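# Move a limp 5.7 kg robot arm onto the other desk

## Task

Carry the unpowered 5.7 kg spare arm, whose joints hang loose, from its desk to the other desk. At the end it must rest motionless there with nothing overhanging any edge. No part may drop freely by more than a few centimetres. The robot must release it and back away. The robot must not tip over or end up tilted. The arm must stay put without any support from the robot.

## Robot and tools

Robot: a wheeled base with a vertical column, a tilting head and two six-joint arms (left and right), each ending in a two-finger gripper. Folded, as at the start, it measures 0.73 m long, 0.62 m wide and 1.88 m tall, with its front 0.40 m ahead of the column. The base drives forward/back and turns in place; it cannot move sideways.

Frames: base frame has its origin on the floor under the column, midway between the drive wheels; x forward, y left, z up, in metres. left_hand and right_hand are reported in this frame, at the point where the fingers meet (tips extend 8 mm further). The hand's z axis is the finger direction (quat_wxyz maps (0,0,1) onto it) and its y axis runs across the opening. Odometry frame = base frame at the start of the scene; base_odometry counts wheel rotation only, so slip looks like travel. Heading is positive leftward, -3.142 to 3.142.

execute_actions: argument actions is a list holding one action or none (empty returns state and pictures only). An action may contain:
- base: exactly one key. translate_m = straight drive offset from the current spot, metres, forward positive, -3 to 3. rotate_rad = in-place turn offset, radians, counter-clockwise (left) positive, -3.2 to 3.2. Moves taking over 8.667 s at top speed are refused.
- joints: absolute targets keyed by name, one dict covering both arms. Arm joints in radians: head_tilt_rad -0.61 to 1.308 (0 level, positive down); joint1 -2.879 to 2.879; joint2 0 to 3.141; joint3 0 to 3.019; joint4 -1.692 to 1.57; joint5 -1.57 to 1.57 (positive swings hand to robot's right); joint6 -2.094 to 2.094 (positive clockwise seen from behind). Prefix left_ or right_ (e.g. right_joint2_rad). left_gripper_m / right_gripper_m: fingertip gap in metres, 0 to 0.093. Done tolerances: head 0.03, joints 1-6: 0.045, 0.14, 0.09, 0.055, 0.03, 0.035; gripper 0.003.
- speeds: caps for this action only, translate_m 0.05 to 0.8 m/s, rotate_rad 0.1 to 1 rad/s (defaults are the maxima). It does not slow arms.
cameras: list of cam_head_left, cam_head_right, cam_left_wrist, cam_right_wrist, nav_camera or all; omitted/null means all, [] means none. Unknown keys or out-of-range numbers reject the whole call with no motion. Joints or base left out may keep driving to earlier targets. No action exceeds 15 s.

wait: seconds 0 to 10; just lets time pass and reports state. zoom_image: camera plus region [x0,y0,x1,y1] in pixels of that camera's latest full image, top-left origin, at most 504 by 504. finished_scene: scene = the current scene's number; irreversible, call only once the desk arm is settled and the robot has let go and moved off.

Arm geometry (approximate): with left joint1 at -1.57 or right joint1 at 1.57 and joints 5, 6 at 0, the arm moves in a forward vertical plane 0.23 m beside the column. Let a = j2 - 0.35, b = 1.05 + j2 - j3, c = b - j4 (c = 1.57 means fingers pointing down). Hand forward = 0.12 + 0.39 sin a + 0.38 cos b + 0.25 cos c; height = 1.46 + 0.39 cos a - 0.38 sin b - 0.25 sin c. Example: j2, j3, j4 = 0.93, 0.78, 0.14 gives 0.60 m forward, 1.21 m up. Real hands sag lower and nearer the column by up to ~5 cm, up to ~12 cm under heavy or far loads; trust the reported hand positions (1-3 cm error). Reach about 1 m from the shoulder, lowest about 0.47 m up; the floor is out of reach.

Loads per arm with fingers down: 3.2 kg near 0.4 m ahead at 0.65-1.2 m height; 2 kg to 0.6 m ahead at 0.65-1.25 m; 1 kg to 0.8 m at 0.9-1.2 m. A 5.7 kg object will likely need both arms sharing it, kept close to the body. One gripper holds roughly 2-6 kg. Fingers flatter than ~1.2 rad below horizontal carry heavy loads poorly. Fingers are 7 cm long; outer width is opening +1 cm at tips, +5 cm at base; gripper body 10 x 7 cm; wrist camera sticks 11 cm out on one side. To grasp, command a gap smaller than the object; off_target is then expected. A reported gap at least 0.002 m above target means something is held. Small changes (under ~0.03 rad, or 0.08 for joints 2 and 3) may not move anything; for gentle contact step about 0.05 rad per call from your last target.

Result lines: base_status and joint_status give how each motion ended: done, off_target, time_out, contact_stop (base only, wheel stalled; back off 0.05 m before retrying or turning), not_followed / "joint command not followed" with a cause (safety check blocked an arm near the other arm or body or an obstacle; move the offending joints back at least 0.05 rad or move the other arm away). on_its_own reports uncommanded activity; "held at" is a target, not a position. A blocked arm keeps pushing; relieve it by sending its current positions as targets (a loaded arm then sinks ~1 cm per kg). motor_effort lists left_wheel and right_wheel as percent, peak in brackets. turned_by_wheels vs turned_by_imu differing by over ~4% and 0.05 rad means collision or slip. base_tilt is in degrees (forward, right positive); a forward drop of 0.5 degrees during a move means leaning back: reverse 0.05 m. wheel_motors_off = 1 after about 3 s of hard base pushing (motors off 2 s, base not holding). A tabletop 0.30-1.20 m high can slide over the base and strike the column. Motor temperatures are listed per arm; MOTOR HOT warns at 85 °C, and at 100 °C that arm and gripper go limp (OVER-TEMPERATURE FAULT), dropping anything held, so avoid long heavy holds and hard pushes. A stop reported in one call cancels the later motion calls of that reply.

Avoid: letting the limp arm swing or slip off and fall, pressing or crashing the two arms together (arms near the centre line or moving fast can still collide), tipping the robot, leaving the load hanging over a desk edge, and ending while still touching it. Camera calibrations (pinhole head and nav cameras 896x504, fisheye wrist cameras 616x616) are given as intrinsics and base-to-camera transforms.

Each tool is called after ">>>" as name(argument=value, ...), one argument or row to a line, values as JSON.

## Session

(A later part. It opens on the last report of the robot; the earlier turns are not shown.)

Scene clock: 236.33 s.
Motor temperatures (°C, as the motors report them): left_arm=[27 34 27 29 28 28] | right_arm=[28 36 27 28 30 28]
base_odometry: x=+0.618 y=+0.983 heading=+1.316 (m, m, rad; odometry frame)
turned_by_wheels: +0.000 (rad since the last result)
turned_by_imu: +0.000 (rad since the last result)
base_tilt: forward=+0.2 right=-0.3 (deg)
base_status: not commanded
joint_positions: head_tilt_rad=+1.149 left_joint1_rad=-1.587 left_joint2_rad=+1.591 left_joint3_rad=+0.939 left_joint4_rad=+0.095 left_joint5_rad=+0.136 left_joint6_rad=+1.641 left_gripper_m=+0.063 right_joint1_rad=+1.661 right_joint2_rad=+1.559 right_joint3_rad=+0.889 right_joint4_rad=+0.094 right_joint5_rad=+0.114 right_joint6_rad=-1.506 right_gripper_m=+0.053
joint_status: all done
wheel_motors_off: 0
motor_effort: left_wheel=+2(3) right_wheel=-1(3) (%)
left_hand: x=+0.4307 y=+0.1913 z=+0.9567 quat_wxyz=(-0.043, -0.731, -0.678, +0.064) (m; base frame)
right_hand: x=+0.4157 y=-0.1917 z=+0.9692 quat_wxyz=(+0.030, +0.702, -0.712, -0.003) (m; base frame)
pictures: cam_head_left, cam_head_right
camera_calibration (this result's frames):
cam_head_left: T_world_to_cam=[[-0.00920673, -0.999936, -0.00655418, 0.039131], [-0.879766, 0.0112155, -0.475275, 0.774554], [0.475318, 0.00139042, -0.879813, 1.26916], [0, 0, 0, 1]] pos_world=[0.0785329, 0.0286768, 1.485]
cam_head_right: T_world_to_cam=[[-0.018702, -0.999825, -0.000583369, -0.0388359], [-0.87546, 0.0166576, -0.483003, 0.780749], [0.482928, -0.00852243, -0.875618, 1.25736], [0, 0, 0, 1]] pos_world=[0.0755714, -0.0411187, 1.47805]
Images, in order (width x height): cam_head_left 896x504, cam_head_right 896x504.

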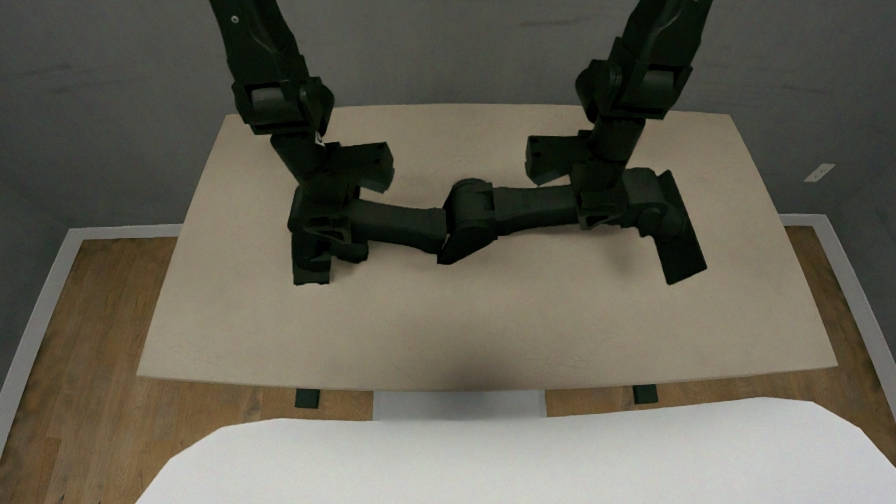

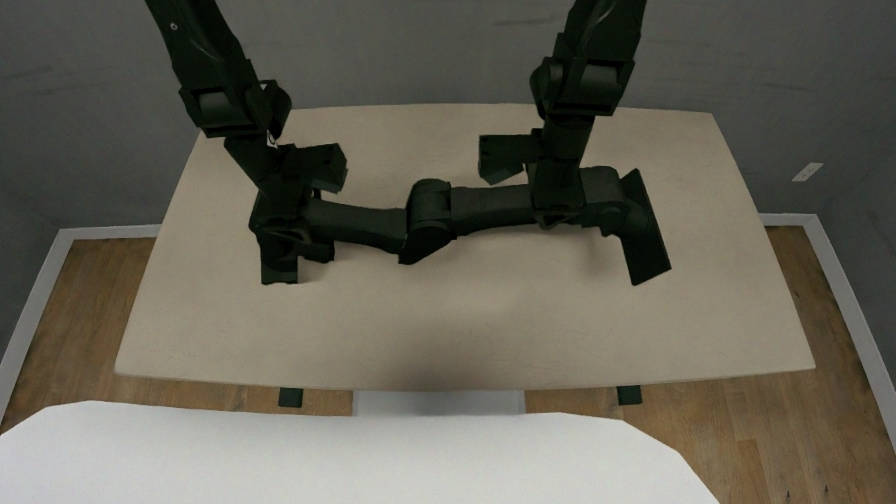

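>>> execute_actions(
  actions=[
    {"joints":{"left_joint2_rad":1.545,"left_joint3_rad":0.94,"left_joint4_rad":0.10,"right_joint2_rad":1.505,"right_joint3_rad":0.90,"right_joint4_rad":0.11}},
  ],
  cameras=[],
)

>>> execute_actions(
  actions=[
    {"joints":{"left_joint1_rad":-1.69,"right_joint1_rad":1.545,"left_joint5_rad":0.04,"right_joint5_rad":0.04,"left_joint6_rad":1.59,"right_joint6_rad":-1.55}},
  ],
  cameras=["cam_head_left","cam_head_right"],
)

>>> zoom_image(
  camera="cam_head_left",
  region=[220, 150, 480, 320],
)

Scene clock: 241.40 s.
Motor temperatures (°C, as the motors report them): left_arm=[27 34 27 29 28 28] | right_arm=[28 36 27 28 30 28]
base_odometry: x=+0.618 y=+0.983 heading=+1.316 (m, m, rad; odometry frame)
turned_by_wheels: +0.000 (rad since the last result)
turned_by_imu: +0.000 (rad since the last result)
base_tilt: forward=+0.1 right=-0.4 (deg)
base_status: not commanded
joint_positions: head_tilt_rad=+1.149 left_joint1_rad=-1.587 left_joint2_rad=+1.632 left_joint3_rad=+0.966 left_joint4_rad=+0.105 left_joint5_rad=+0.135 left_joint6_rad=+1.640 left_gripper_m=+0.063 right_joint1_rad=+1.659 right_joint2_rad=+1.599 right_joint3_rad=+0.916 right_joint4_rad=+0.105 right_joint5_rad=+0.114 right_joint6_rad=-1.507 right_gripper_m=+0.053
joint_status: all done
wheel_motors_off: 0
motor_effort: left_wheel=+2(3) right_wheel=-2(1) (%)
left_hand: x=+0.4293 y=+0.1912 z=+0.9426 quat_wxyz=(-0.042, -0.731, -0.678, +0.065) (m; base frame)
right_hand: x=+0.4152 y=-0.1919 z=+0.9555 quat_wxyz=(+0.032, +0.702, -0.712, -0.004) (m; base frame)
pictures: none
No camera images: the call's "cameras" was empty. Leave "cameras" out to get every camera's image.

Scene clock: 242.63 s.
Motor temperatures (°C, as the motors report them): left_arm=[27 34 27 29 28 28] | right_arm=[28 36 27 28 30 28]
base_odometry: x=+0.618 y=+0.983 heading=+1.316 (m, m, rad; odometry frame)
turned_by_wheels: +0.000 (rad since the last result)
turned_by_imu: +0.000 (rad since the last result)
base_tilt: forward=+0.0 right=-0.4 (deg)
base_status: not commanded
joint_positions: head_tilt_rad=+1.149 left_joint1_rad=-1.686 left_joint2_rad=+1.632 left_joint3_rad=+0.968 left_joint4_rad=+0.107 left_joint5_rad=+0.040 left_joint6_rad=+1.579 left_gripper_m=+0.063 right_joint1_rad=+1.560 right_joint2_rad=+1.599 right_joint3_rad=+0.918 right_joint4_rad=+0.105 right_joint5_rad=+0.022 right_joint6_rad=-1.569 right_gripper_m=+0.053
joint_status: all done
wheel_motors_off: 0
motor_effort: left_wheel=+1(3) right_wheel=-1(2) (%)
left_hand: x=+0.4290 y=+0.1465 z=+0.9448 quat_wxyz=(-0.037, -0.728, -0.682, +0.061) (m; base frame)
right_hand: x=+0.4161 y=-0.2358 z=+0.9537 quat_wxyz=(+0.030, +0.704, -0.709, -0.008) (m; base frame)
pictures: cam_head_left, cam_head_right
camera_calibration (this result's frames):
cam_head_left: T_world_to_cam=[[-0.00920673, -0.999936, -0.00655418, 0.039131], [-0.879766, 0.0112155, -0.475275, 0.774554], [0.475318, 0.00139042, -0.879813, 1.26916], [0, 0, 0, 1]] pos_world=[0.0785329, 0.0286768, 1.485]
cam_head_right: T_world_to_cam=[[-0.018702, -0.999825, -0.000583372, -0.0388359], [-0.87546, 0.0166576, -0.483003, 0.780749], [0.482929, -0.00852243, -0.875618, 1.25736], [0, 0, 0, 1]] pos_world=[0.0755714, -0.0411187, 1.47805]
Images, in order (width x height): cam_head_left 896x504, cam_head_right 896x504.

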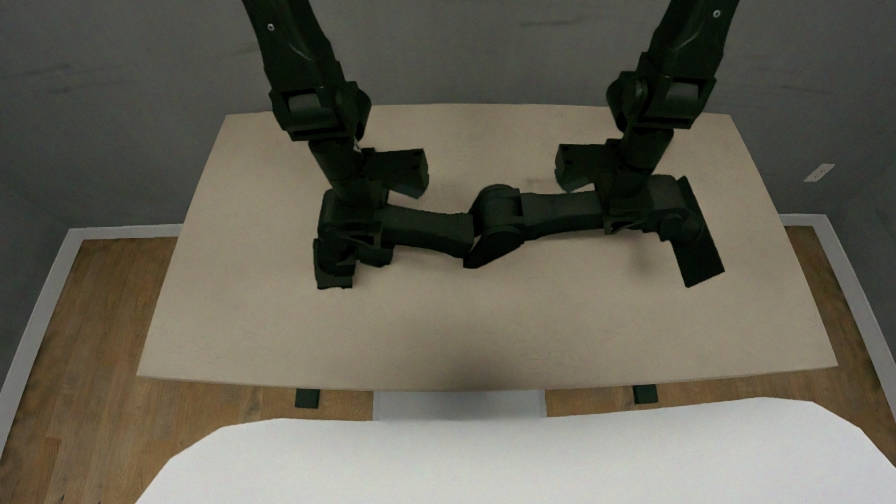

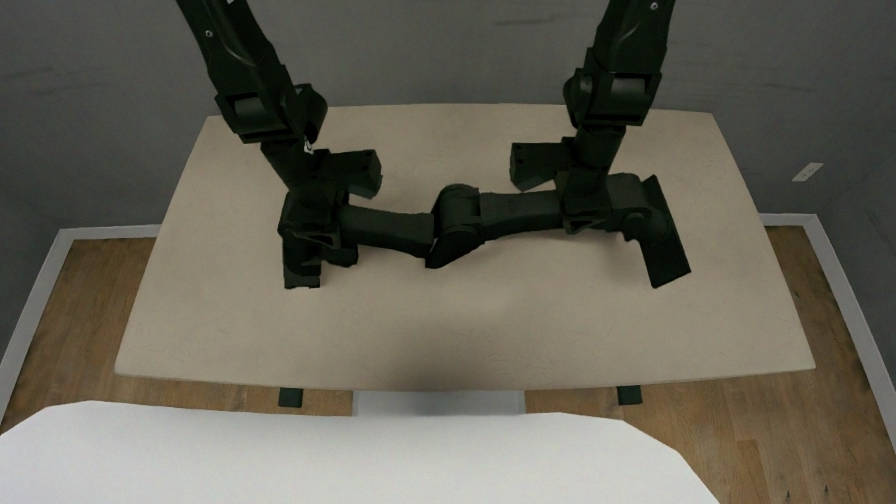

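Region (220, 150, 480, 320) of cam_head_left's 896x504 image, scaled by 1.938, with more detail than that image has; it fills the top 330 rows of this view, and the rest is white.

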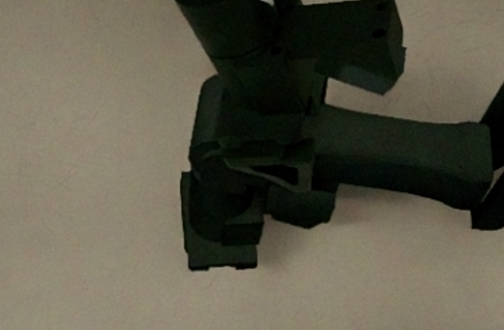

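>>> execute_actions(
  actions=[
    {"joints":{"left_joint1_rad":-1.56,"right_joint1_rad":1.675,"left_joint5_rad":0.15,"right_joint5_rad":0.15,"left_joint6_rad":1.655,"right_joint6_rad":-1.485}},
  ],
  cameras=[],
)

>>> execute_actions(
  actions=[
    {"joints":{"left_joint2_rad":1.60,"left_joint3_rad":0.98,"left_joint4_rad":0.115,"right_joint2_rad":1.56,"right_joint3_rad":0.94,"right_joint4_rad":0.125}},
  ],
  cameras=["cam_head_left","cam_left_wrist"],
)

>>> zoom_image(
  camera="cam_head_left",
  region=[220, 150, 480, 320],
)

Scene clock: 247.40 s.
Motor temperatures (°C, as the motors report them): left_arm=[27 34 27 29 28 28] | right_arm=[28 36 27 28 30 28]
base_odometry: x=+0.618 y=+0.983 heading=+1.316 (m, m, rad; odometry frame)
turned_by_wheels: +0.000 (rad since the last result)
turned_by_imu: +0.000 (rad since the last result)
base_tilt: forward=+0.1 right=-0.4 (deg)
base_status: not commanded
joint_positions: head_tilt_rad=+1.149 left_joint1_rad=-1.564 left_joint2_rad=+1.633 left_joint3_rad=+0.967 left_joint4_rad=+0.107 left_joint5_rad=+0.150 left_joint6_rad=+1.653 left_gripper_m=+0.063 right_joint1_rad=+1.684 right_joint2_rad=+1.599 right_joint3_rad=+0.920 right_joint4_rad=+0.105 right_joint5_rad=+0.127 right_joint6_rad=-1.499 right_gripper_m=+0.052
joint_status: all done
wheel_motors_off: 0
motor_effort: left_wheel=+3(3) right_wheel=-2(3) (%)
left_hand: x=+0.4303 y=+0.2034 z=+0.9419 quat_wxyz=(-0.041, -0.731, -0.678, +0.061) (m; base frame)
right_hand: x=+0.4168 y=-0.1789 z=+0.9561 quat_wxyz=(+0.028, +0.703, -0.710, -0.005) (m; base frame)
pictures: none
No camera images: the call's "cameras" was empty. Leave "cameras" out to get every camera's image.

Scene clock: 248.07 s.
Motor temperatures (°C, as the motors report them): left_arm=[27 34 27 29 28 28] | right_arm=[28 36 27 28 30 28]
base_odometry: x=+0.618 y=+0.983 heading=+1.316 (m, m, rad; odometry frame)
turned_by_wheels: +0.000 (rad since the last result)
turned_by_imu: +0.000 (rad since the last result)
base_tilt: forward=+0.2 right=-0.3 (deg)
base_status: not commanded
joint_positions: head_tilt_rad=+1.149 left_joint1_rad=-1.565 left_joint2_rad=+1.643 left_joint3_rad=+0.990 left_joint4_rad=+0.111 left_joint5_rad=+0.146 left_joint6_rad=+1.654 left_gripper_m=+0.063 right_joint1_rad=+1.679 right_joint2_rad=+1.649 right_joint3_rad=+0.962 right_joint4_rad=+0.126 right_joint5_rad=+0.128 right_joint6_rad=-1.496 right_gripper_m=+0.052
joint_status: all done
wheel_motors_off: 0
motor_effort: left_wheel=+2(3) right_wheel=-1(3) (%)
left_hand: x=+0.4409 y=+0.2032 z=+0.9375 quat_wxyz=(-0.046, -0.733, -0.677, +0.054) (m; base frame)
right_hand: x=+0.4232 y=-0.1802 z=+0.9379 quat_wxyz=(+0.024, +0.701, -0.713, +0.002) (m; base frame)
pictures: cam_head_left, cam_left_wrist
camera_calibration (this result's frames):
cam_head_left: T_world_to_cam=[[-0.00920673, -0.999936, -0.00655418, 0.039131], [-0.879766, 0.0112155, -0.475275, 0.774554], [0.475318, 0.00139042, -0.879813, 1.26916], [0, 0, 0, 1]] pos_world=[0.0785329, 0.0286768, 1.485]
cam_left_wrist: T_world_to_cam=[[-0.996616, 0.0822013, 0.000679857, 0.419528], [0.0729916, 0.881092, 0.467279, -0.64789], [0.037812, 0.465747, -0.884109, 0.840143], [0, 0, 0, 1]] pos_world=[0.433631, 0.14507, 1.04524]
Images, in order (width x height): cam_head_left 896x504, cam_left_wrist 616x616.

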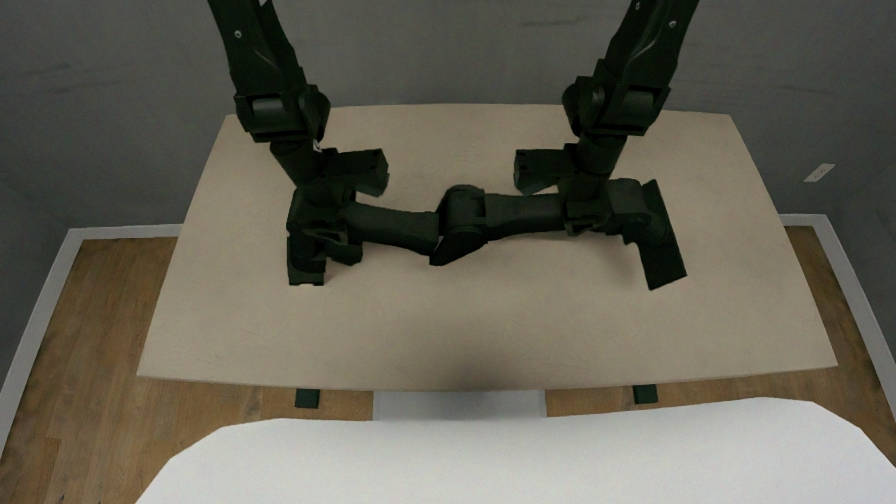

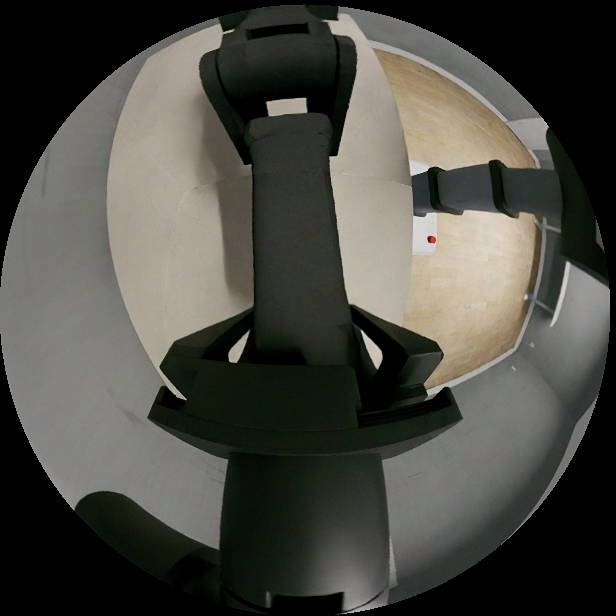

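Region (220, 150, 480, 320) of cam_head_left's 896x504 image, scaled by 1.938, with more detail than that image has; it fills the top 330 rows of this view, and the rest is white.

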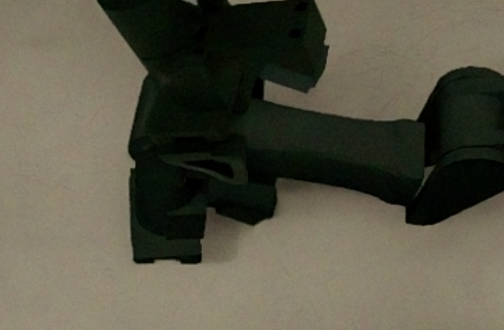

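>>> execute_actions(
  actions=[
    {"joints":{"left_joint1_rad":-1.69,"right_joint1_rad":1.545,"left_joint5_rad":0.04,"right_joint5_rad":0.04,"left_joint6_rad":1.59,"right_joint6_rad":-1.55}},
  ],
  cameras=["cam_head_left"],
)

>>> zoom_image(
  camera="cam_head_left",
  region=[220, 150, 480, 320],
)

Scene clock: 253.27 s.
Motor temperatures (°C, as the motors report them): left_arm=[27 34 27 29 28 28] | right_arm=[28 36 27 28 30 28]
base_odometry: x=+0.618 y=+0.983 heading=+1.316 (m, m, rad; odometry frame)
turned_by_wheels: +0.000 (rad since the last result)
turned_by_imu: +0.000 (rad since the last result)
base_tilt: forward=+0.1 right=-0.3 (deg)
base_status: not commanded
joint_positions: head_tilt_rad=+1.149 left_joint1_rad=-1.698 left_joint2_rad=+1.671 left_joint3_rad=+1.002 left_joint4_rad=+0.120 left_joint5_rad=+0.035 left_joint6_rad=+1.575 left_gripper_m=+0.063 right_joint1_rad=+1.546 right_joint2_rad=+1.658 right_joint3_rad=+0.959 right_joint4_rad=+0.126 right_joint5_rad=+0.023 right_joint6_rad=-1.569 right_gripper_m=+0.052
joint_status: all done
wheel_motors_off: 0
motor_effort: left_wheel=+0(3) right_wheel=+0(4) (%)
left_hand: x=+0.4321 y=+0.1379 z=+0.9314 quat_wxyz=(-0.042, -0.729, -0.680, +0.061) (m; base frame)
right_hand: x=+0.4167 y=-0.2446 z=+0.9332 quat_wxyz=(+0.033, +0.702, -0.712, -0.002) (m; base frame)
pictures: cam_head_left
camera_calibration (this result's frames):
cam_head_left: T_world_to_cam=[[-0.00920673, -0.999936, -0.00655418, 0.039131], [-0.879766, 0.0112155, -0.475275, 0.774554], [0.475318, 0.00139042, -0.879813, 1.26916], [0, 0, 0, 1]] pos_world=[0.0785329, 0.0286768, 1.485]
Images, in order (width x height): cam_head_left 896x504.

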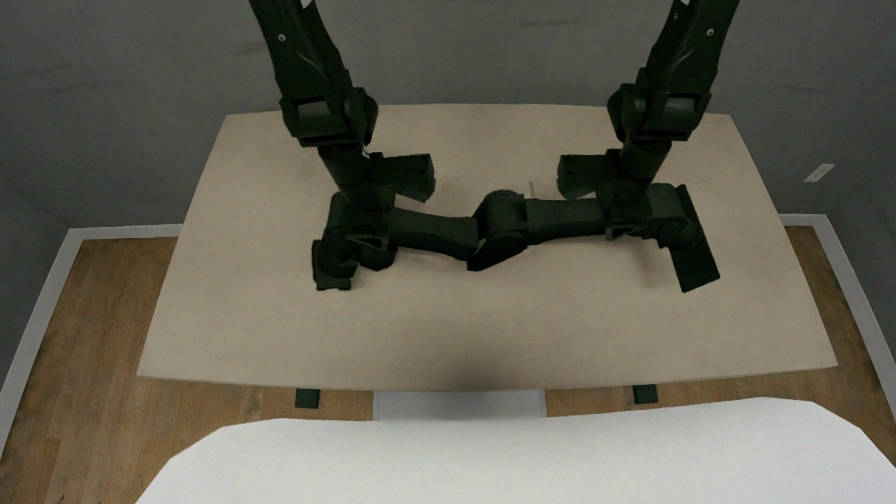

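Region (220, 150, 480, 320) of cam_head_left's 896x504 image, scaled by 1.938, with more detail than that image has; it fills the top 330 rows of this view, and the rest is white.

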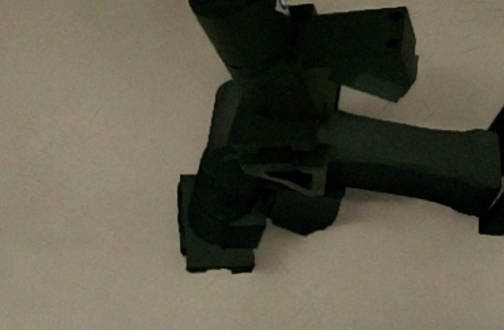

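>>> execute_actions(
  actions=[
    {"joints":{"left_joint1_rad":-1.81,"right_joint1_rad":1.425,"left_joint5_rad":-0.06,"right_joint5_rad":-0.06,"left_joint6_rad":1.53,"right_joint6_rad":-1.61,"left_joint2_rad":1.68,"left_joint3_rad":1.03,"left_joint4_rad":0.13,"right_joint2_rad":1.65,"right_joint3_rad":1.0,"right_joint4_rad":0.14}},
  ],
  cameras=["cam_head_left"],
)

>>> zoom_image(
  camera="cam_head_left",
  region=[220, 150, 480, 320],
)

Scene clock: 257.63 s.
Motor temperatures (°C, as the motors report them): left_arm=[27 34 27 29 28 28] | right_arm=[28 37 27 28 30 28]
base_odometry: x=+0.618 y=+0.983 heading=+1.316 (m, m, rad; odometry frame)
turned_by_wheels: +0.000 (rad since the last result)
turned_by_imu: +0.000 (rad since the last result)
base_tilt: forward=+0.1 right=-0.3 (deg)
base_status: not commanded
joint_positions: head_tilt_rad=+1.149 left_joint1_rad=-1.795 left_joint2_rad=+1.753 left_joint3_rad=+1.062 left_joint4_rad=+0.138 left_joint5_rad=-0.065 left_joint6_rad=+1.517 left_gripper_m=+0.063 right_joint1_rad=+1.445 right_joint2_rad=+1.747 right_joint3_rad=+1.021 right_joint4_rad=+0.144 right_joint5_rad=-0.078 right_joint6_rad=-1.629 right_gripper_m=+0.052
joint_status: all done
wheel_motors_off: 0
motor_effort: left_wheel=+1(3) right_wheel=-1(3) (%)
left_hand: x=+0.4250 y=+0.0889 z=+0.9091 quat_wxyz=(-0.034, -0.727, -0.684, +0.055) (m; base frame)
right_hand: x=+0.4101 y=-0.2933 z=+0.9051 quat_wxyz=(+0.030, +0.703, -0.710, -0.010) (m; base frame)
pictures: cam_head_left
camera_calibration (this result's frames):
cam_head_left: T_world_to_cam=[[-0.00920673, -0.999936, -0.00655418, 0.039131], [-0.879766, 0.0112155, -0.475275, 0.774554], [0.475318, 0.00139042, -0.879813, 1.26916], [0, 0, 0, 1]] pos_world=[0.0785329, 0.0286768, 1.485]
Images, in order (width x height): cam_head_left 896x504.

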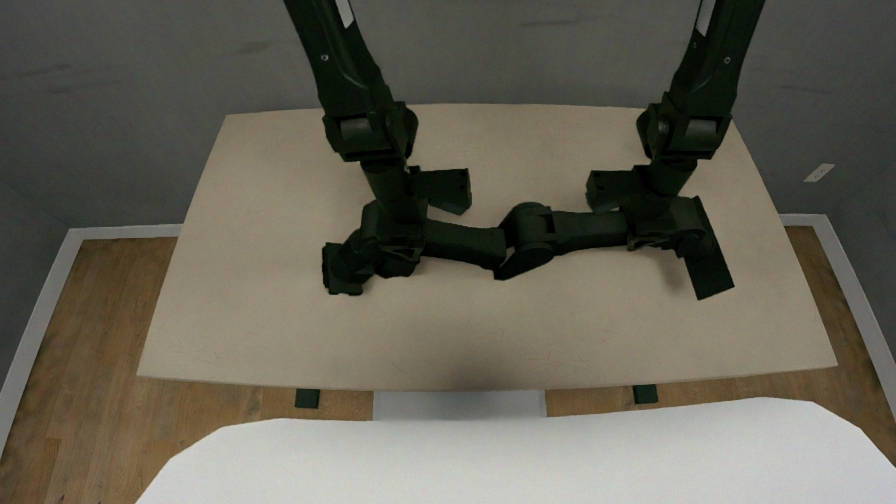

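Region (220, 150, 480, 320) of cam_head_left's 896x504 image, scaled by 1.938, with more detail than that image has; it fills the top 330 rows of this view, and the rest is white.

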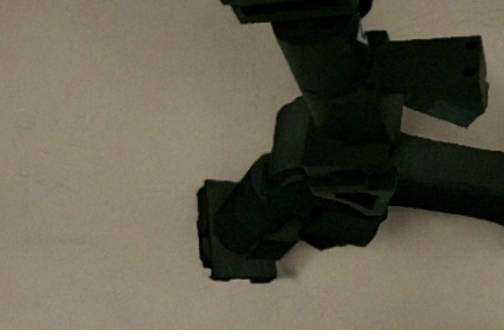

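>>> execute_actions(
  actions=[
    {"joints":{"left_joint2_rad":1.79,"left_joint3_rad":1.115,"left_joint4_rad":0.155,"right_joint2_rad":1.76,"right_joint3_rad":1.085,"right_joint4_rad":0.17}},
  ],
  cameras=["cam_head_left"],
)

>>> execute_actions(
  actions=[
    {"joints":{"left_joint2_rad":1.90,"left_joint3_rad":1.20,"left_joint4_rad":0.18,"right_joint2_rad":1.87,"right_joint3_rad":1.17,"right_joint4_rad":0.20}},
  ],
  cameras=["cam_head_left"],
)

Scene clock: 261.80 s.
Motor temperatures (°C, as the motors report them): left_arm=[27 34 27 29 28 28] | right_arm=[28 37 27 28 30 28]
base_odometry: x=+0.618 y=+0.983 heading=+1.316 (m, m, rad; odometry frame)
turned_by_wheels: +0.000 (rad since the last result)
turned_by_imu: +0.000 (rad since the last result)
base_tilt: forward=+0.2 right=-0.3 (deg)
base_status: not commanded
joint_positions: head_tilt_rad=+1.149 left_joint1_rad=-1.793 left_joint2_rad=+1.851 left_joint3_rad=+1.146 left_joint4_rad=+0.163 left_joint5_rad=-0.073 left_joint6_rad=+1.518 left_gripper_m=+0.063 right_joint1_rad=+1.445 right_joint2_rad=+1.856 right_joint3_rad=+1.114 right_joint4_rad=+0.173 right_joint5_rad=-0.076 right_joint6_rad=-1.629 right_gripper_m=+0.052
joint_status: all done
wheel_motors_off: 0
motor_effort: left_wheel=+1(2) right_wheel=-1(3) (%)
left_hand: x=+0.4274 y=+0.0841 z=+0.8731 quat_wxyz=(-0.036, -0.727, -0.684, +0.048) (m; base frame)
right_hand: x=+0.4118 y=-0.2981 z=+0.8648 quat_wxyz=(+0.026, +0.704, -0.710, -0.005) (m; base frame)
pictures: cam_head_left
camera_calibration (this result's frames):
cam_head_left: T_world_to_cam=[[-0.00920673, -0.999936, -0.00655418, 0.039131], [-0.879766, 0.0112155, -0.475275, 0.774554], [0.475318, 0.00139042, -0.879813, 1.26916], [0, 0, 0, 1]] pos_world=[0.0785329, 0.0286768, 1.485]
Images, in order (width x height): cam_head_left 896x504.

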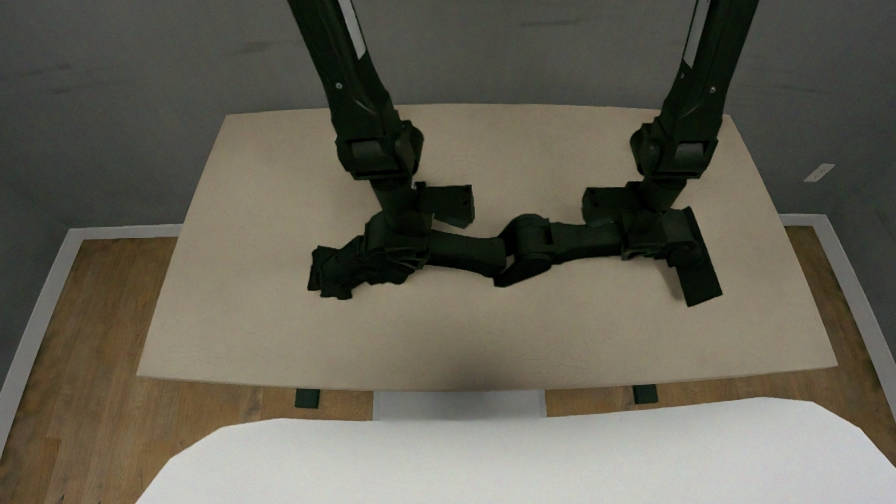

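Scene clock: 262.63 s.
Motor temperatures (°C, as the motors report them): left_arm=[27 34 27 29 29 28] | right_arm=[28 37 27 28 30 28]
base_odometry: x=+0.618 y=+0.983 heading=+1.316 (m, m, rad; odometry frame)
turned_by_wheels: +0.000 (rad since the last result)
turned_by_imu: +0.000 (rad since the last result)
base_tilt: forward=+0.1 right=-0.3 (deg)
base_status: not commanded
joint_positions: head_tilt_rad=+1.149 left_joint1_rad=-1.811 left_joint2_rad=+1.876 left_joint3_rad=+1.196 left_joint4_rad=+0.166 left_joint5_rad=-0.110 left_joint6_rad=+1.517 left_gripper_m=+0.063 right_joint1_rad=+1.438 right_joint2_rad=+1.952 right_joint3_rad=+1.209 right_joint4_rad=+0.207 right_joint5_rad=-0.070 right_joint6_rad=-1.609 right_gripper_m=+0.052
joint_status: all done
wheel_motors_off: 0
motor_effort: left_wheel=+0(2) right_wheel=+1(1) (%)
left_hand: x=+0.4431 y=+0.0735 z=+0.8639 quat_wxyz=(-0.040, -0.729, -0.683, +0.030) (m; base frame)
right_hand: x=+0.4199 y=-0.3082 z=+0.8286 quat_wxyz=(+0.019, +0.697, -0.717, +0.012) (m; base frame)
pictures: cam_head_left
camera_calibration (this result's frames):
cam_head_left: T_world_to_cam=[[-0.00920673, -0.999936, -0.00655418, 0.039131], [-0.879766, 0.0112155, -0.475275, 0.774554], [0.475318, 0.00139042, -0.879813, 1.26916], [0, 0, 0, 1]] pos_world=[0.0785329, 0.0286768, 1.485]
Images, in order (width x height): cam_head_left 896x504.

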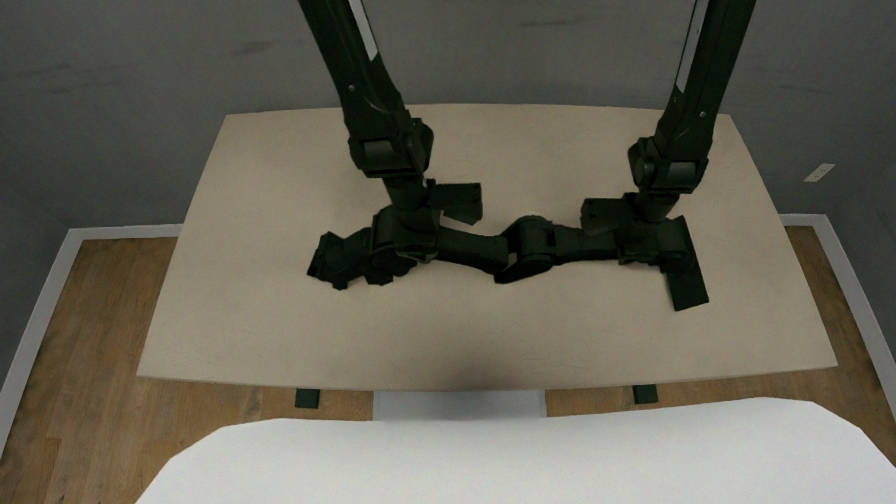

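>>> execute_actions(
  actions=[
    {"joints":{"left_joint1_rad":-1.91,"right_joint1_rad":1.34,"left_joint5_rad":-0.15,"right_joint5_rad":-0.13,"left_joint6_rad":1.48,"right_joint6_rad":-1.65}},
  ],
  cameras=["cam_head_left"],
)

>>> zoom_image(
  camera="cam_head_left",
  region=[280, 180, 780, 340],
)

Scene clock: 267.03 s.
Motor temperatures (°C, as the motors report them): left_arm=[27 33 27 29 30 28] | right_arm=[28 37 28 28 30 28]
base_odometry: x=+0.618 y=+0.983 heading=+1.316 (m, m, rad; odometry frame)
turned_by_wheels: +0.000 (rad since the last result)
turned_by_imu: +0.000 (rad since the last result)
base_tilt: forward=+0.2 right=-0.3 (deg)
base_status: not commanded
joint_positions: head_tilt_rad=+1.149 left_joint1_rad=-1.870 left_joint2_rad=+1.920 left_joint3_rad=+1.212 left_joint4_rad=+0.176 left_joint5_rad=-0.154 left_joint6_rad=+1.470 left_gripper_m=+0.063 right_joint1_rad=+1.373 right_joint2_rad=+1.968 right_joint3_rad=+1.207 right_joint4_rad=+0.207 right_joint5_rad=-0.140 right_joint6_rad=-1.662 right_gripper_m=+0.052
joint_status: all done
wheel_motors_off: 0
motor_effort: left_wheel=+1(1) right_wheel=-2(2) (%)
left_hand: x=+0.4240 y=+0.0390 z=+0.8565 quat_wxyz=(-0.036, -0.724, -0.688, +0.038) (m; base frame)
right_hand: x=+0.4059 y=-0.3425 z=+0.8293 quat_wxyz=(+0.019, +0.703, -0.711, +0.001) (m; base frame)
pictures: cam_head_left
camera_calibration (this result's frames):
cam_head_left: T_world_to_cam=[[-0.00920673, -0.999936, -0.00655418, 0.039131], [-0.879766, 0.0112155, -0.475275, 0.774554], [0.475318, 0.00139042, -0.879813, 1.26916], [0, 0, 0, 1]] pos_world=[0.0785329, 0.0286768, 1.485]
Images, in order (width x height): cam_head_left 896x504.

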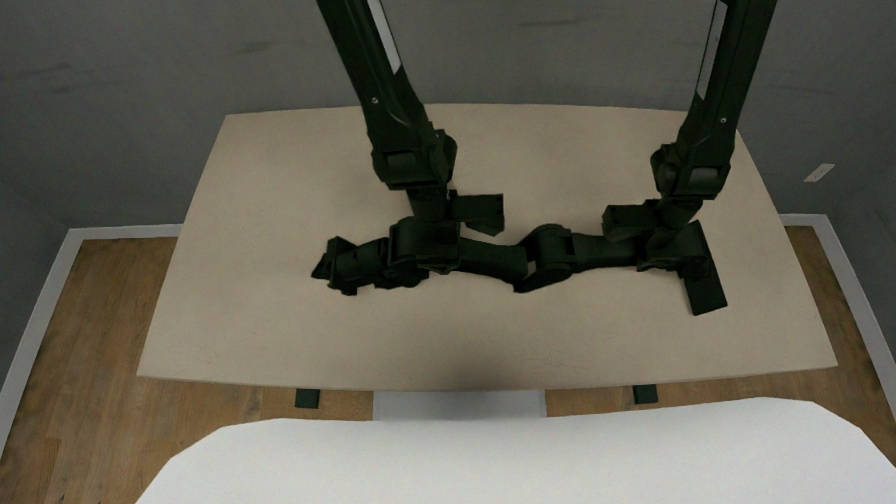

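Region (280, 180, 780, 340) of cam_head_left's 896x504 image, scaled by 1.008, with more detail than that image has; it fills the top 161 rows of this view, and the rest is white.

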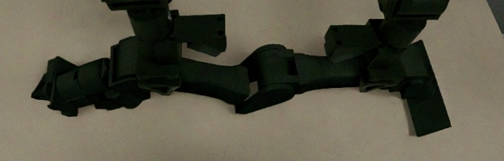

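>>> execute_actions(
  actions=[
    {"joints":{"left_joint2_rad":1.97,"left_joint3_rad":1.26,"left_joint4_rad":0.19,"right_joint2_rad":1.92,"right_joint3_rad":1.21,"right_joint4_rad":0.215}},
  ],
  cameras=["cam_head_left"],
)

Scene clock: 272.07 s.
Motor temperatures (°C, as the motors report them): left_arm=[27 33 27 29 30 28] | right_arm=[28 37 28 28 30 28]
base_odometry: x=+0.618 y=+0.983 heading=+1.316 (m, m, rad; odometry frame)
turned_by_wheels: +0.000 (rad since the last result)
turned_by_imu: +0.000 (rad since the last result)
base_tilt: forward=+0.1 right=-0.4 (deg)
base_status: not commanded
joint_positions: head_tilt_rad=+1.149 left_joint1_rad=-1.895 left_joint2_rad=+1.958 left_joint3_rad=+1.262 left_joint4_rad=+0.176 left_joint5_rad=-0.171 left_joint6_rad=+1.473 left_gripper_m=+0.063 right_joint1_rad=+1.350 right_joint2_rad=+2.007 right_joint3_rad=+1.246 right_joint4_rad=+0.219 right_joint5_rad=-0.136 right_joint6_rad=-1.656 right_gripper_m=+0.052
joint_status: all done
wheel_motors_off: 0
motor_effort: left_wheel=+0(2) right_wheel=-1(2) (%)
left_hand: x=+0.4289 y=+0.0193 z=+0.8458 quat_wxyz=(-0.043, -0.728, -0.684, +0.035) (m; base frame)
right_hand: x=+0.4066 y=-0.3621 z=+0.8171 quat_wxyz=(+0.023, +0.697, -0.716, +0.014) (m; base frame)
pictures: cam_head_left
camera_calibration (this result's frames):
cam_head_left: T_world_to_cam=[[-0.00920673, -0.999936, -0.00655418, 0.039131], [-0.879766, 0.0112155, -0.475275, 0.774554], [0.475318, 0.00139042, -0.879813, 1.26916], [0, 0, 0, 1]] pos_world=[0.0785329, 0.0286768, 1.485]
Images, in order (width x height): cam_head_left 896x504.

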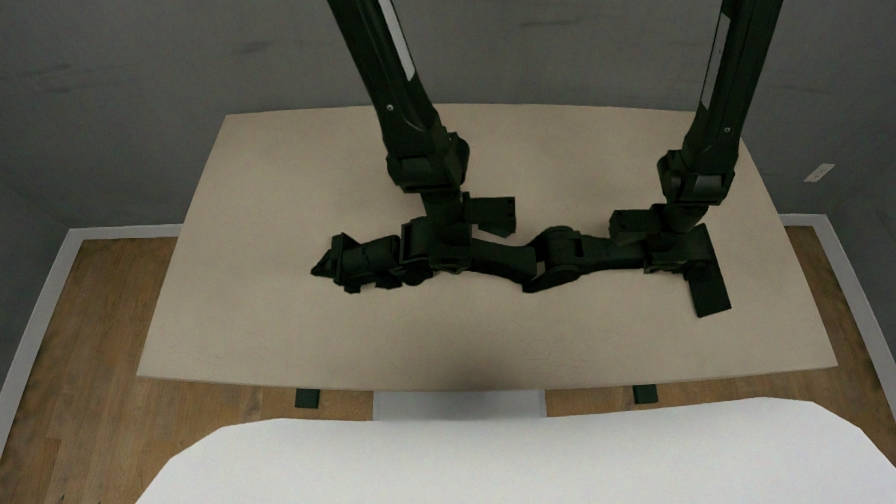

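>>> execute_actions(
  actions=[
    {"joints":{"left_joint2_rad":2.07,"left_joint3_rad":1.34,"left_joint4_rad":0.21,"right_joint2_rad":1.97,"right_joint3_rad":1.25,"right_joint4_rad":0.225}},
  ],
  cameras=["cam_head_left","cam_left_wrist","cam_right_wrist"],
)

>>> zoom_image(
  camera="cam_head_left",
  region=[280, 180, 780, 340],
)

Scene clock: 278.00 s.
Motor temperatures (°C, as the motors report them): left_arm=[27 33 27 29 30 28] | right_arm=[28 37 28 28 30 28]
base_odometry: x=+0.618 y=+0.983 heading=+1.316 (m, m, rad; odometry frame)
turned_by_wheels: +0.000 (rad since the last result)
turned_by_imu: +0.000 (rad since the last result)
base_tilt: forward=+0.2 right=-0.4 (deg)
base_status: not commanded
joint_positions: head_tilt_rad=+1.149 left_joint1_rad=-1.895 left_joint2_rad=+2.092 left_joint3_rad=+1.361 left_joint4_rad=+0.210 left_joint5_rad=-0.150 left_joint6_rad=+1.460 left_gripper_m=+0.063 right_joint1_rad=+1.338 right_joint2_rad=+2.061 right_joint3_rad=+1.281 right_joint4_rad=+0.227 right_joint5_rad=-0.125 right_joint6_rad=-1.677 right_gripper_m=+0.052
joint_status: all done
wheel_motors_off: 0
motor_effort: left_wheel=+0(1) right_wheel=+0(1) (%)
left_hand: x=+0.4088 y=+0.0053 z=+0.7991 quat_wxyz=(-0.049, -0.723, -0.688, +0.044) (m; base frame)
right_hand: x=+0.3928 y=-0.3752 z=+0.8002 quat_wxyz=(+0.035, +0.701, -0.712, +0.017) (m; base frame)
pictures: cam_head_left, cam_left_wrist, cam_right_wrist
camera_calibration (this result's frames):
cam_head_left: T_world_to_cam=[[-0.00920673, -0.999936, -0.00655418, 0.039131], [-0.879766, 0.0112155, -0.475275, 0.774554], [0.475318, 0.00139042, -0.879813, 1.26916], [0, 0, 0, 1]] pos_world=[0.0785329, 0.0286768, 1.485]
cam_left_wrist: T_world_to_cam=[[-0.998479, 0.0528019, -0.0158357, 0.418003], [0.038906, 0.878509, 0.476139, -0.399678], [0.0390529, 0.474799, -0.879227, 0.806705], [0, 0, 0, 1]] pos_world=[0.401413, -0.0539737, 0.906199]
cam_right_wrist: T_world_to_cam=[[0.999539, -0.0155685, -0.0260569, -0.375189], [0.00513922, -0.759251, 0.650778, -0.807134], [-0.0299154, -0.650612, -0.758821, 0.495979], [0, 0, 0, 1]] pos_world=[0.394001, -0.295969, 0.891848]
Images, in order (width x height): cam_head_left 896x504, cam_left_wrist 616x616, cam_right_wrist 616x616.

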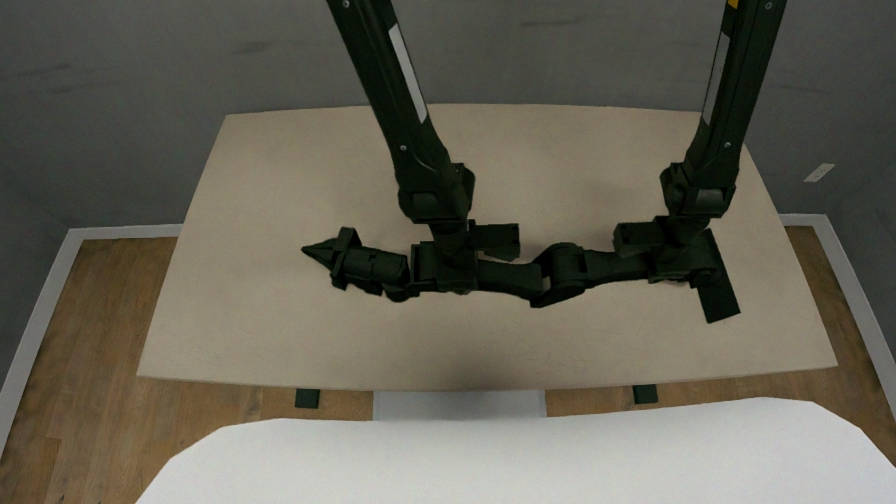

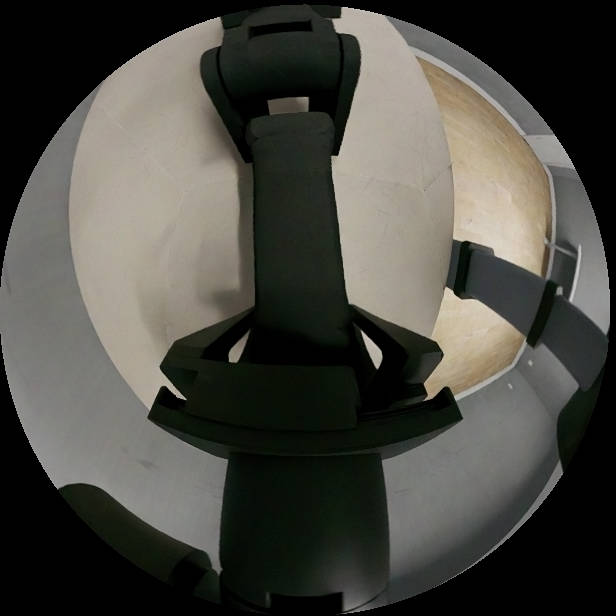

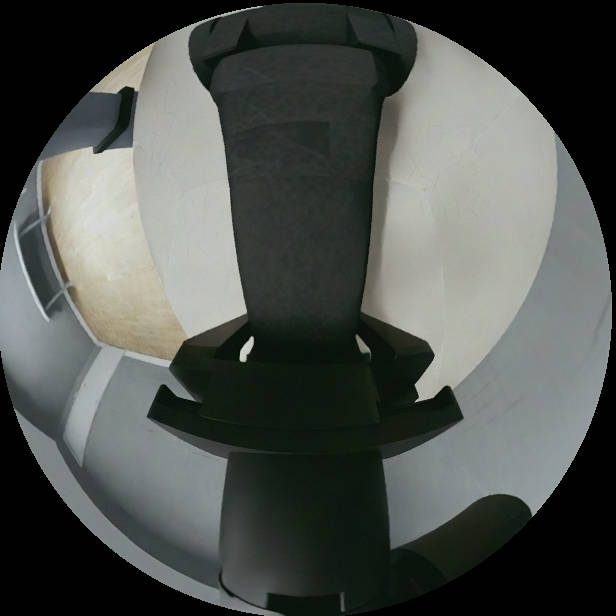

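Region (280, 180, 780, 340) of cam_head_left's 896x504 image, scaled by 1.008, with more detail than that image has; it fills the top 161 rows of this view, and the rest is white.

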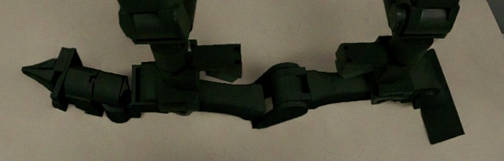

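>>> execute_actions(
  actions=[
    {"joints":{"left_joint2_rad":2.12,"left_joint3_rad":1.38,"left_joint4_rad":0.215,"right_joint2_rad":2.04,"right_joint3_rad":1.30,"right_joint4_rad":0.23}},
  ],
  cameras=["cam_head_left"],
)

Scene clock: 281.73 s.
Motor temperatures (°C, as the motors report them): left_arm=[27 33 27 29 29 28] | right_arm=[28 37 28 28 29 28]
base_odometry: x=+0.618 y=+0.983 heading=+1.316 (m, m, rad; odometry frame)
turned_by_wheels: +0.000 (rad since the last result)
turned_by_imu: +0.000 (rad since the last result)
base_tilt: forward=+0.0 right=-0.4 (deg)
base_status: not commanded
joint_positions: head_tilt_rad=+1.149 left_joint1_rad=-1.895 left_joint2_rad=+2.100 left_joint3_rad=+1.371 left_joint4_rad=+0.212 left_joint5_rad=-0.153 left_joint6_rad=+1.461 left_gripper_m=+0.063 right_joint1_rad=+1.338 right_joint2_rad=+2.066 right_joint3_rad=+1.287 right_joint4_rad=+0.227 right_joint5_rad=-0.123 right_joint6_rad=-1.677 right_gripper_m=+0.052
joint_status: all done
wheel_motors_off: 0
motor_effort: left_wheel=+1(1) right_wheel=-1(1) (%)
left_hand: x=+0.4097 y=+0.0048 z=+0.7958 quat_wxyz=(-0.050, -0.723, -0.688, +0.042) (m; base frame)
right_hand: x=+0.3929 y=-0.3759 z=+0.7982 quat_wxyz=(+0.036, +0.701, -0.712, +0.018) (m; base frame)
pictures: cam_head_left
camera_calibration (this result's frames):
cam_head_left: T_world_to_cam=[[-0.00920673, -0.999936, -0.00655418, 0.039131], [-0.879766, 0.0112155, -0.475275, 0.774554], [0.475318, 0.00139042, -0.879813, 1.26916], [0, 0, 0, 1]] pos_world=[0.0785329, 0.0286768, 1.485]
Images, in order (width x height): cam_head_left 896x504.

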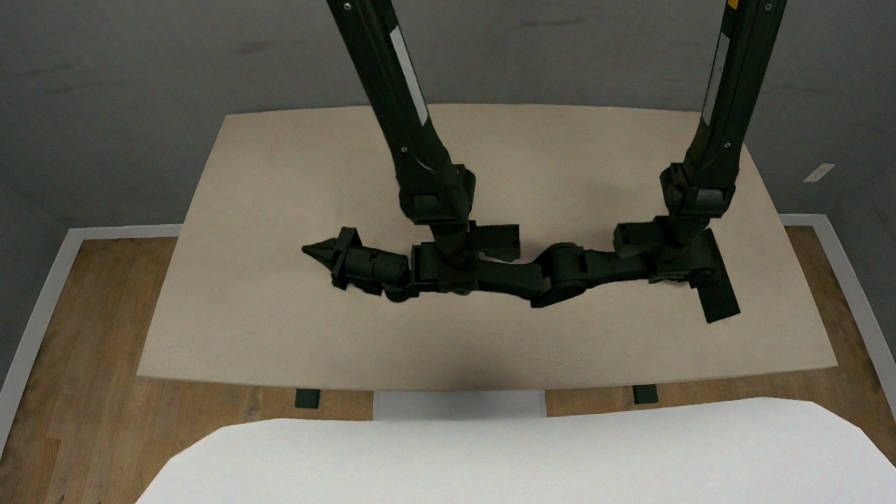

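Bottomed out. Release.

>>> execute_actions(
  actions=[
    {"joints":{"left_gripper_m":0.093,"right_gripper_m":0.093}},
  ],
  cameras=["cam_head_left"],
)

>>> execute_actions(
  actions=[
    {"joints":{"left_joint2_rad":1.85,"left_joint3_rad":1.16,"left_joint4_rad":0.17,"right_joint2_rad":1.80,"right_joint3_rad":1.10,"right_joint4_rad":0.19}},
  ],
  cameras=["cam_head_left"],
)

Scene clock: 285.67 s.
Motor temperatures (°C, as the motors report them): left_arm=[27 32 26 29 29 28] | right_arm=[28 37 28 28 29 28]
base_odometry: x=+0.618 y=+0.983 heading=+1.316 (m, m, rad; odometry frame)
turned_by_wheels: +0.000 (rad since the last result)
turned_by_imu: +0.000 (rad since the last result)
base_tilt: forward=+0.1 right=-0.5 (deg)
base_status: not commanded
joint_positions: head_tilt_rad=+1.149 left_joint1_rad=-1.896 left_joint2_rad=+2.103 left_joint3_rad=+1.373 left_joint4_rad=+0.212 left_joint5_rad=-0.153 left_joint6_rad=+1.472 left_gripper_m=+0.093 right_joint1_rad=+1.338 right_joint2_rad=+2.049 right_joint3_rad=+1.296 right_joint4_rad=+0.227 right_joint5_rad=-0.128 right_joint6_rad=-1.658 right_gripper_m=+0.093
joint_status: all done
wheel_motors_off: 0
motor_effort: left_wheel=+1(1) right_wheel=-1(0) (%)
left_hand: x=+0.4086 y=+0.0038 z=+0.7949 quat_wxyz=(-0.050, -0.727, -0.683, +0.042) (m; base frame)
right_hand: x=+0.4098 y=-0.3761 z=+0.8021 quat_wxyz=(+0.025, +0.696, -0.717, +0.026) (m; base frame)
pictures: cam_head_left
camera_calibration (this result's frames):
cam_head_left: T_world_to_cam=[[-0.00920673, -0.999936, -0.00655418, 0.039131], [-0.879766, 0.0112155, -0.475275, 0.774554], [0.475318, 0.00139042, -0.879813, 1.26916], [0, 0, 0, 1]] pos_world=[0.0785329, 0.0286768, 1.485]
Images, in order (width x height): cam_head_left 896x504.

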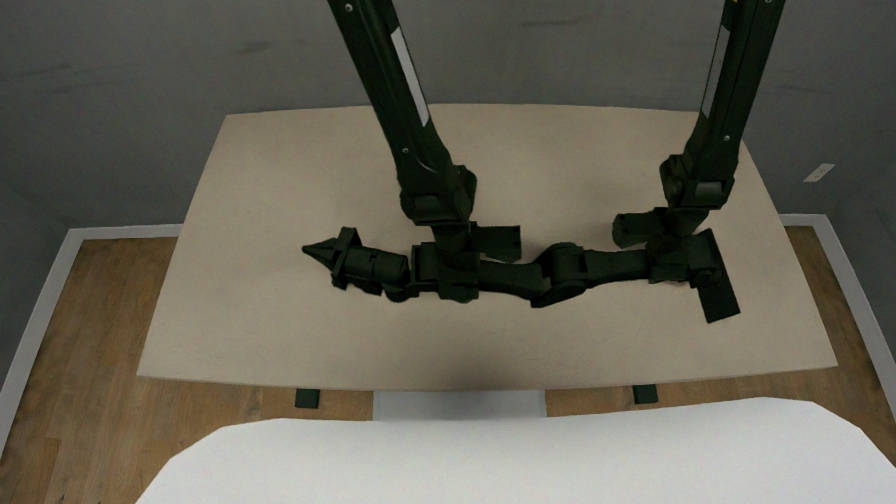

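Scene clock: 286.83 s.
Motor temperatures (°C, as the motors report them): left_arm=[27 32 26 29 29 28] | right_arm=[28 37 28 28 29 28]
base_odometry: x=+0.618 y=+0.983 heading=+1.316 (m, m, rad; odometry frame)
turned_by_wheels: +0.000 (rad since the last result)
turned_by_imu: +0.000 (rad since the last result)
base_tilt: forward=+0.1 right=-0.3 (deg)
base_status: not commanded
joint_positions: head_tilt_rad=+1.149 left_joint1_rad=-1.896 left_joint2_rad=+1.836 left_joint3_rad=+1.164 left_joint4_rad=+0.182 left_joint5_rad=-0.152 left_joint6_rad=+1.475 left_gripper_m=+0.093 right_joint1_rad=+1.338 right_joint2_rad=+1.787 right_joint3_rad=+1.106 right_joint4_rad=+0.197 right_joint5_rad=-0.129 right_joint6_rad=-1.657 right_gripper_m=+0.093
joint_status: all done
wheel_motors_off: 0
motor_effort: left_wheel=+1(1) right_wheel=-1(2) (%)
left_hand: x=+0.4452 y=+0.0255 z=+0.8906 quat_wxyz=(-0.061, -0.726, -0.684, +0.033) (m; base frame)
right_hand: x=+0.4484 y=-0.3613 z=+0.8962 quat_wxyz=(+0.012, +0.698, -0.715, +0.043) (m; base frame)
pictures: cam_head_left
camera_calibration (this result's frames):
cam_head_left: T_world_to_cam=[[-0.00920673, -0.999936, -0.00655418, 0.039131], [-0.879766, 0.0112155, -0.475275, 0.774554], [0.475318, 0.00139042, -0.879813, 1.26916], [0, 0, 0, 1]] pos_world=[0.0785329, 0.0286768, 1.485]
Images, in order (width x height): cam_head_left 896x504.

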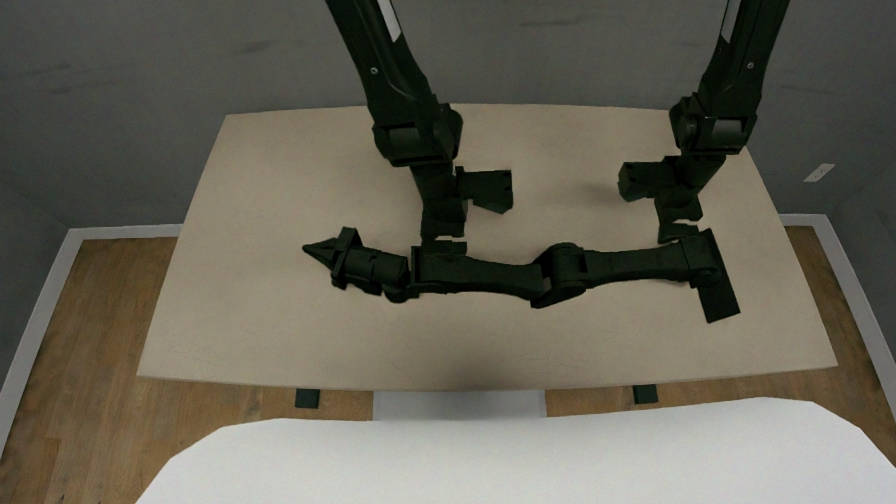

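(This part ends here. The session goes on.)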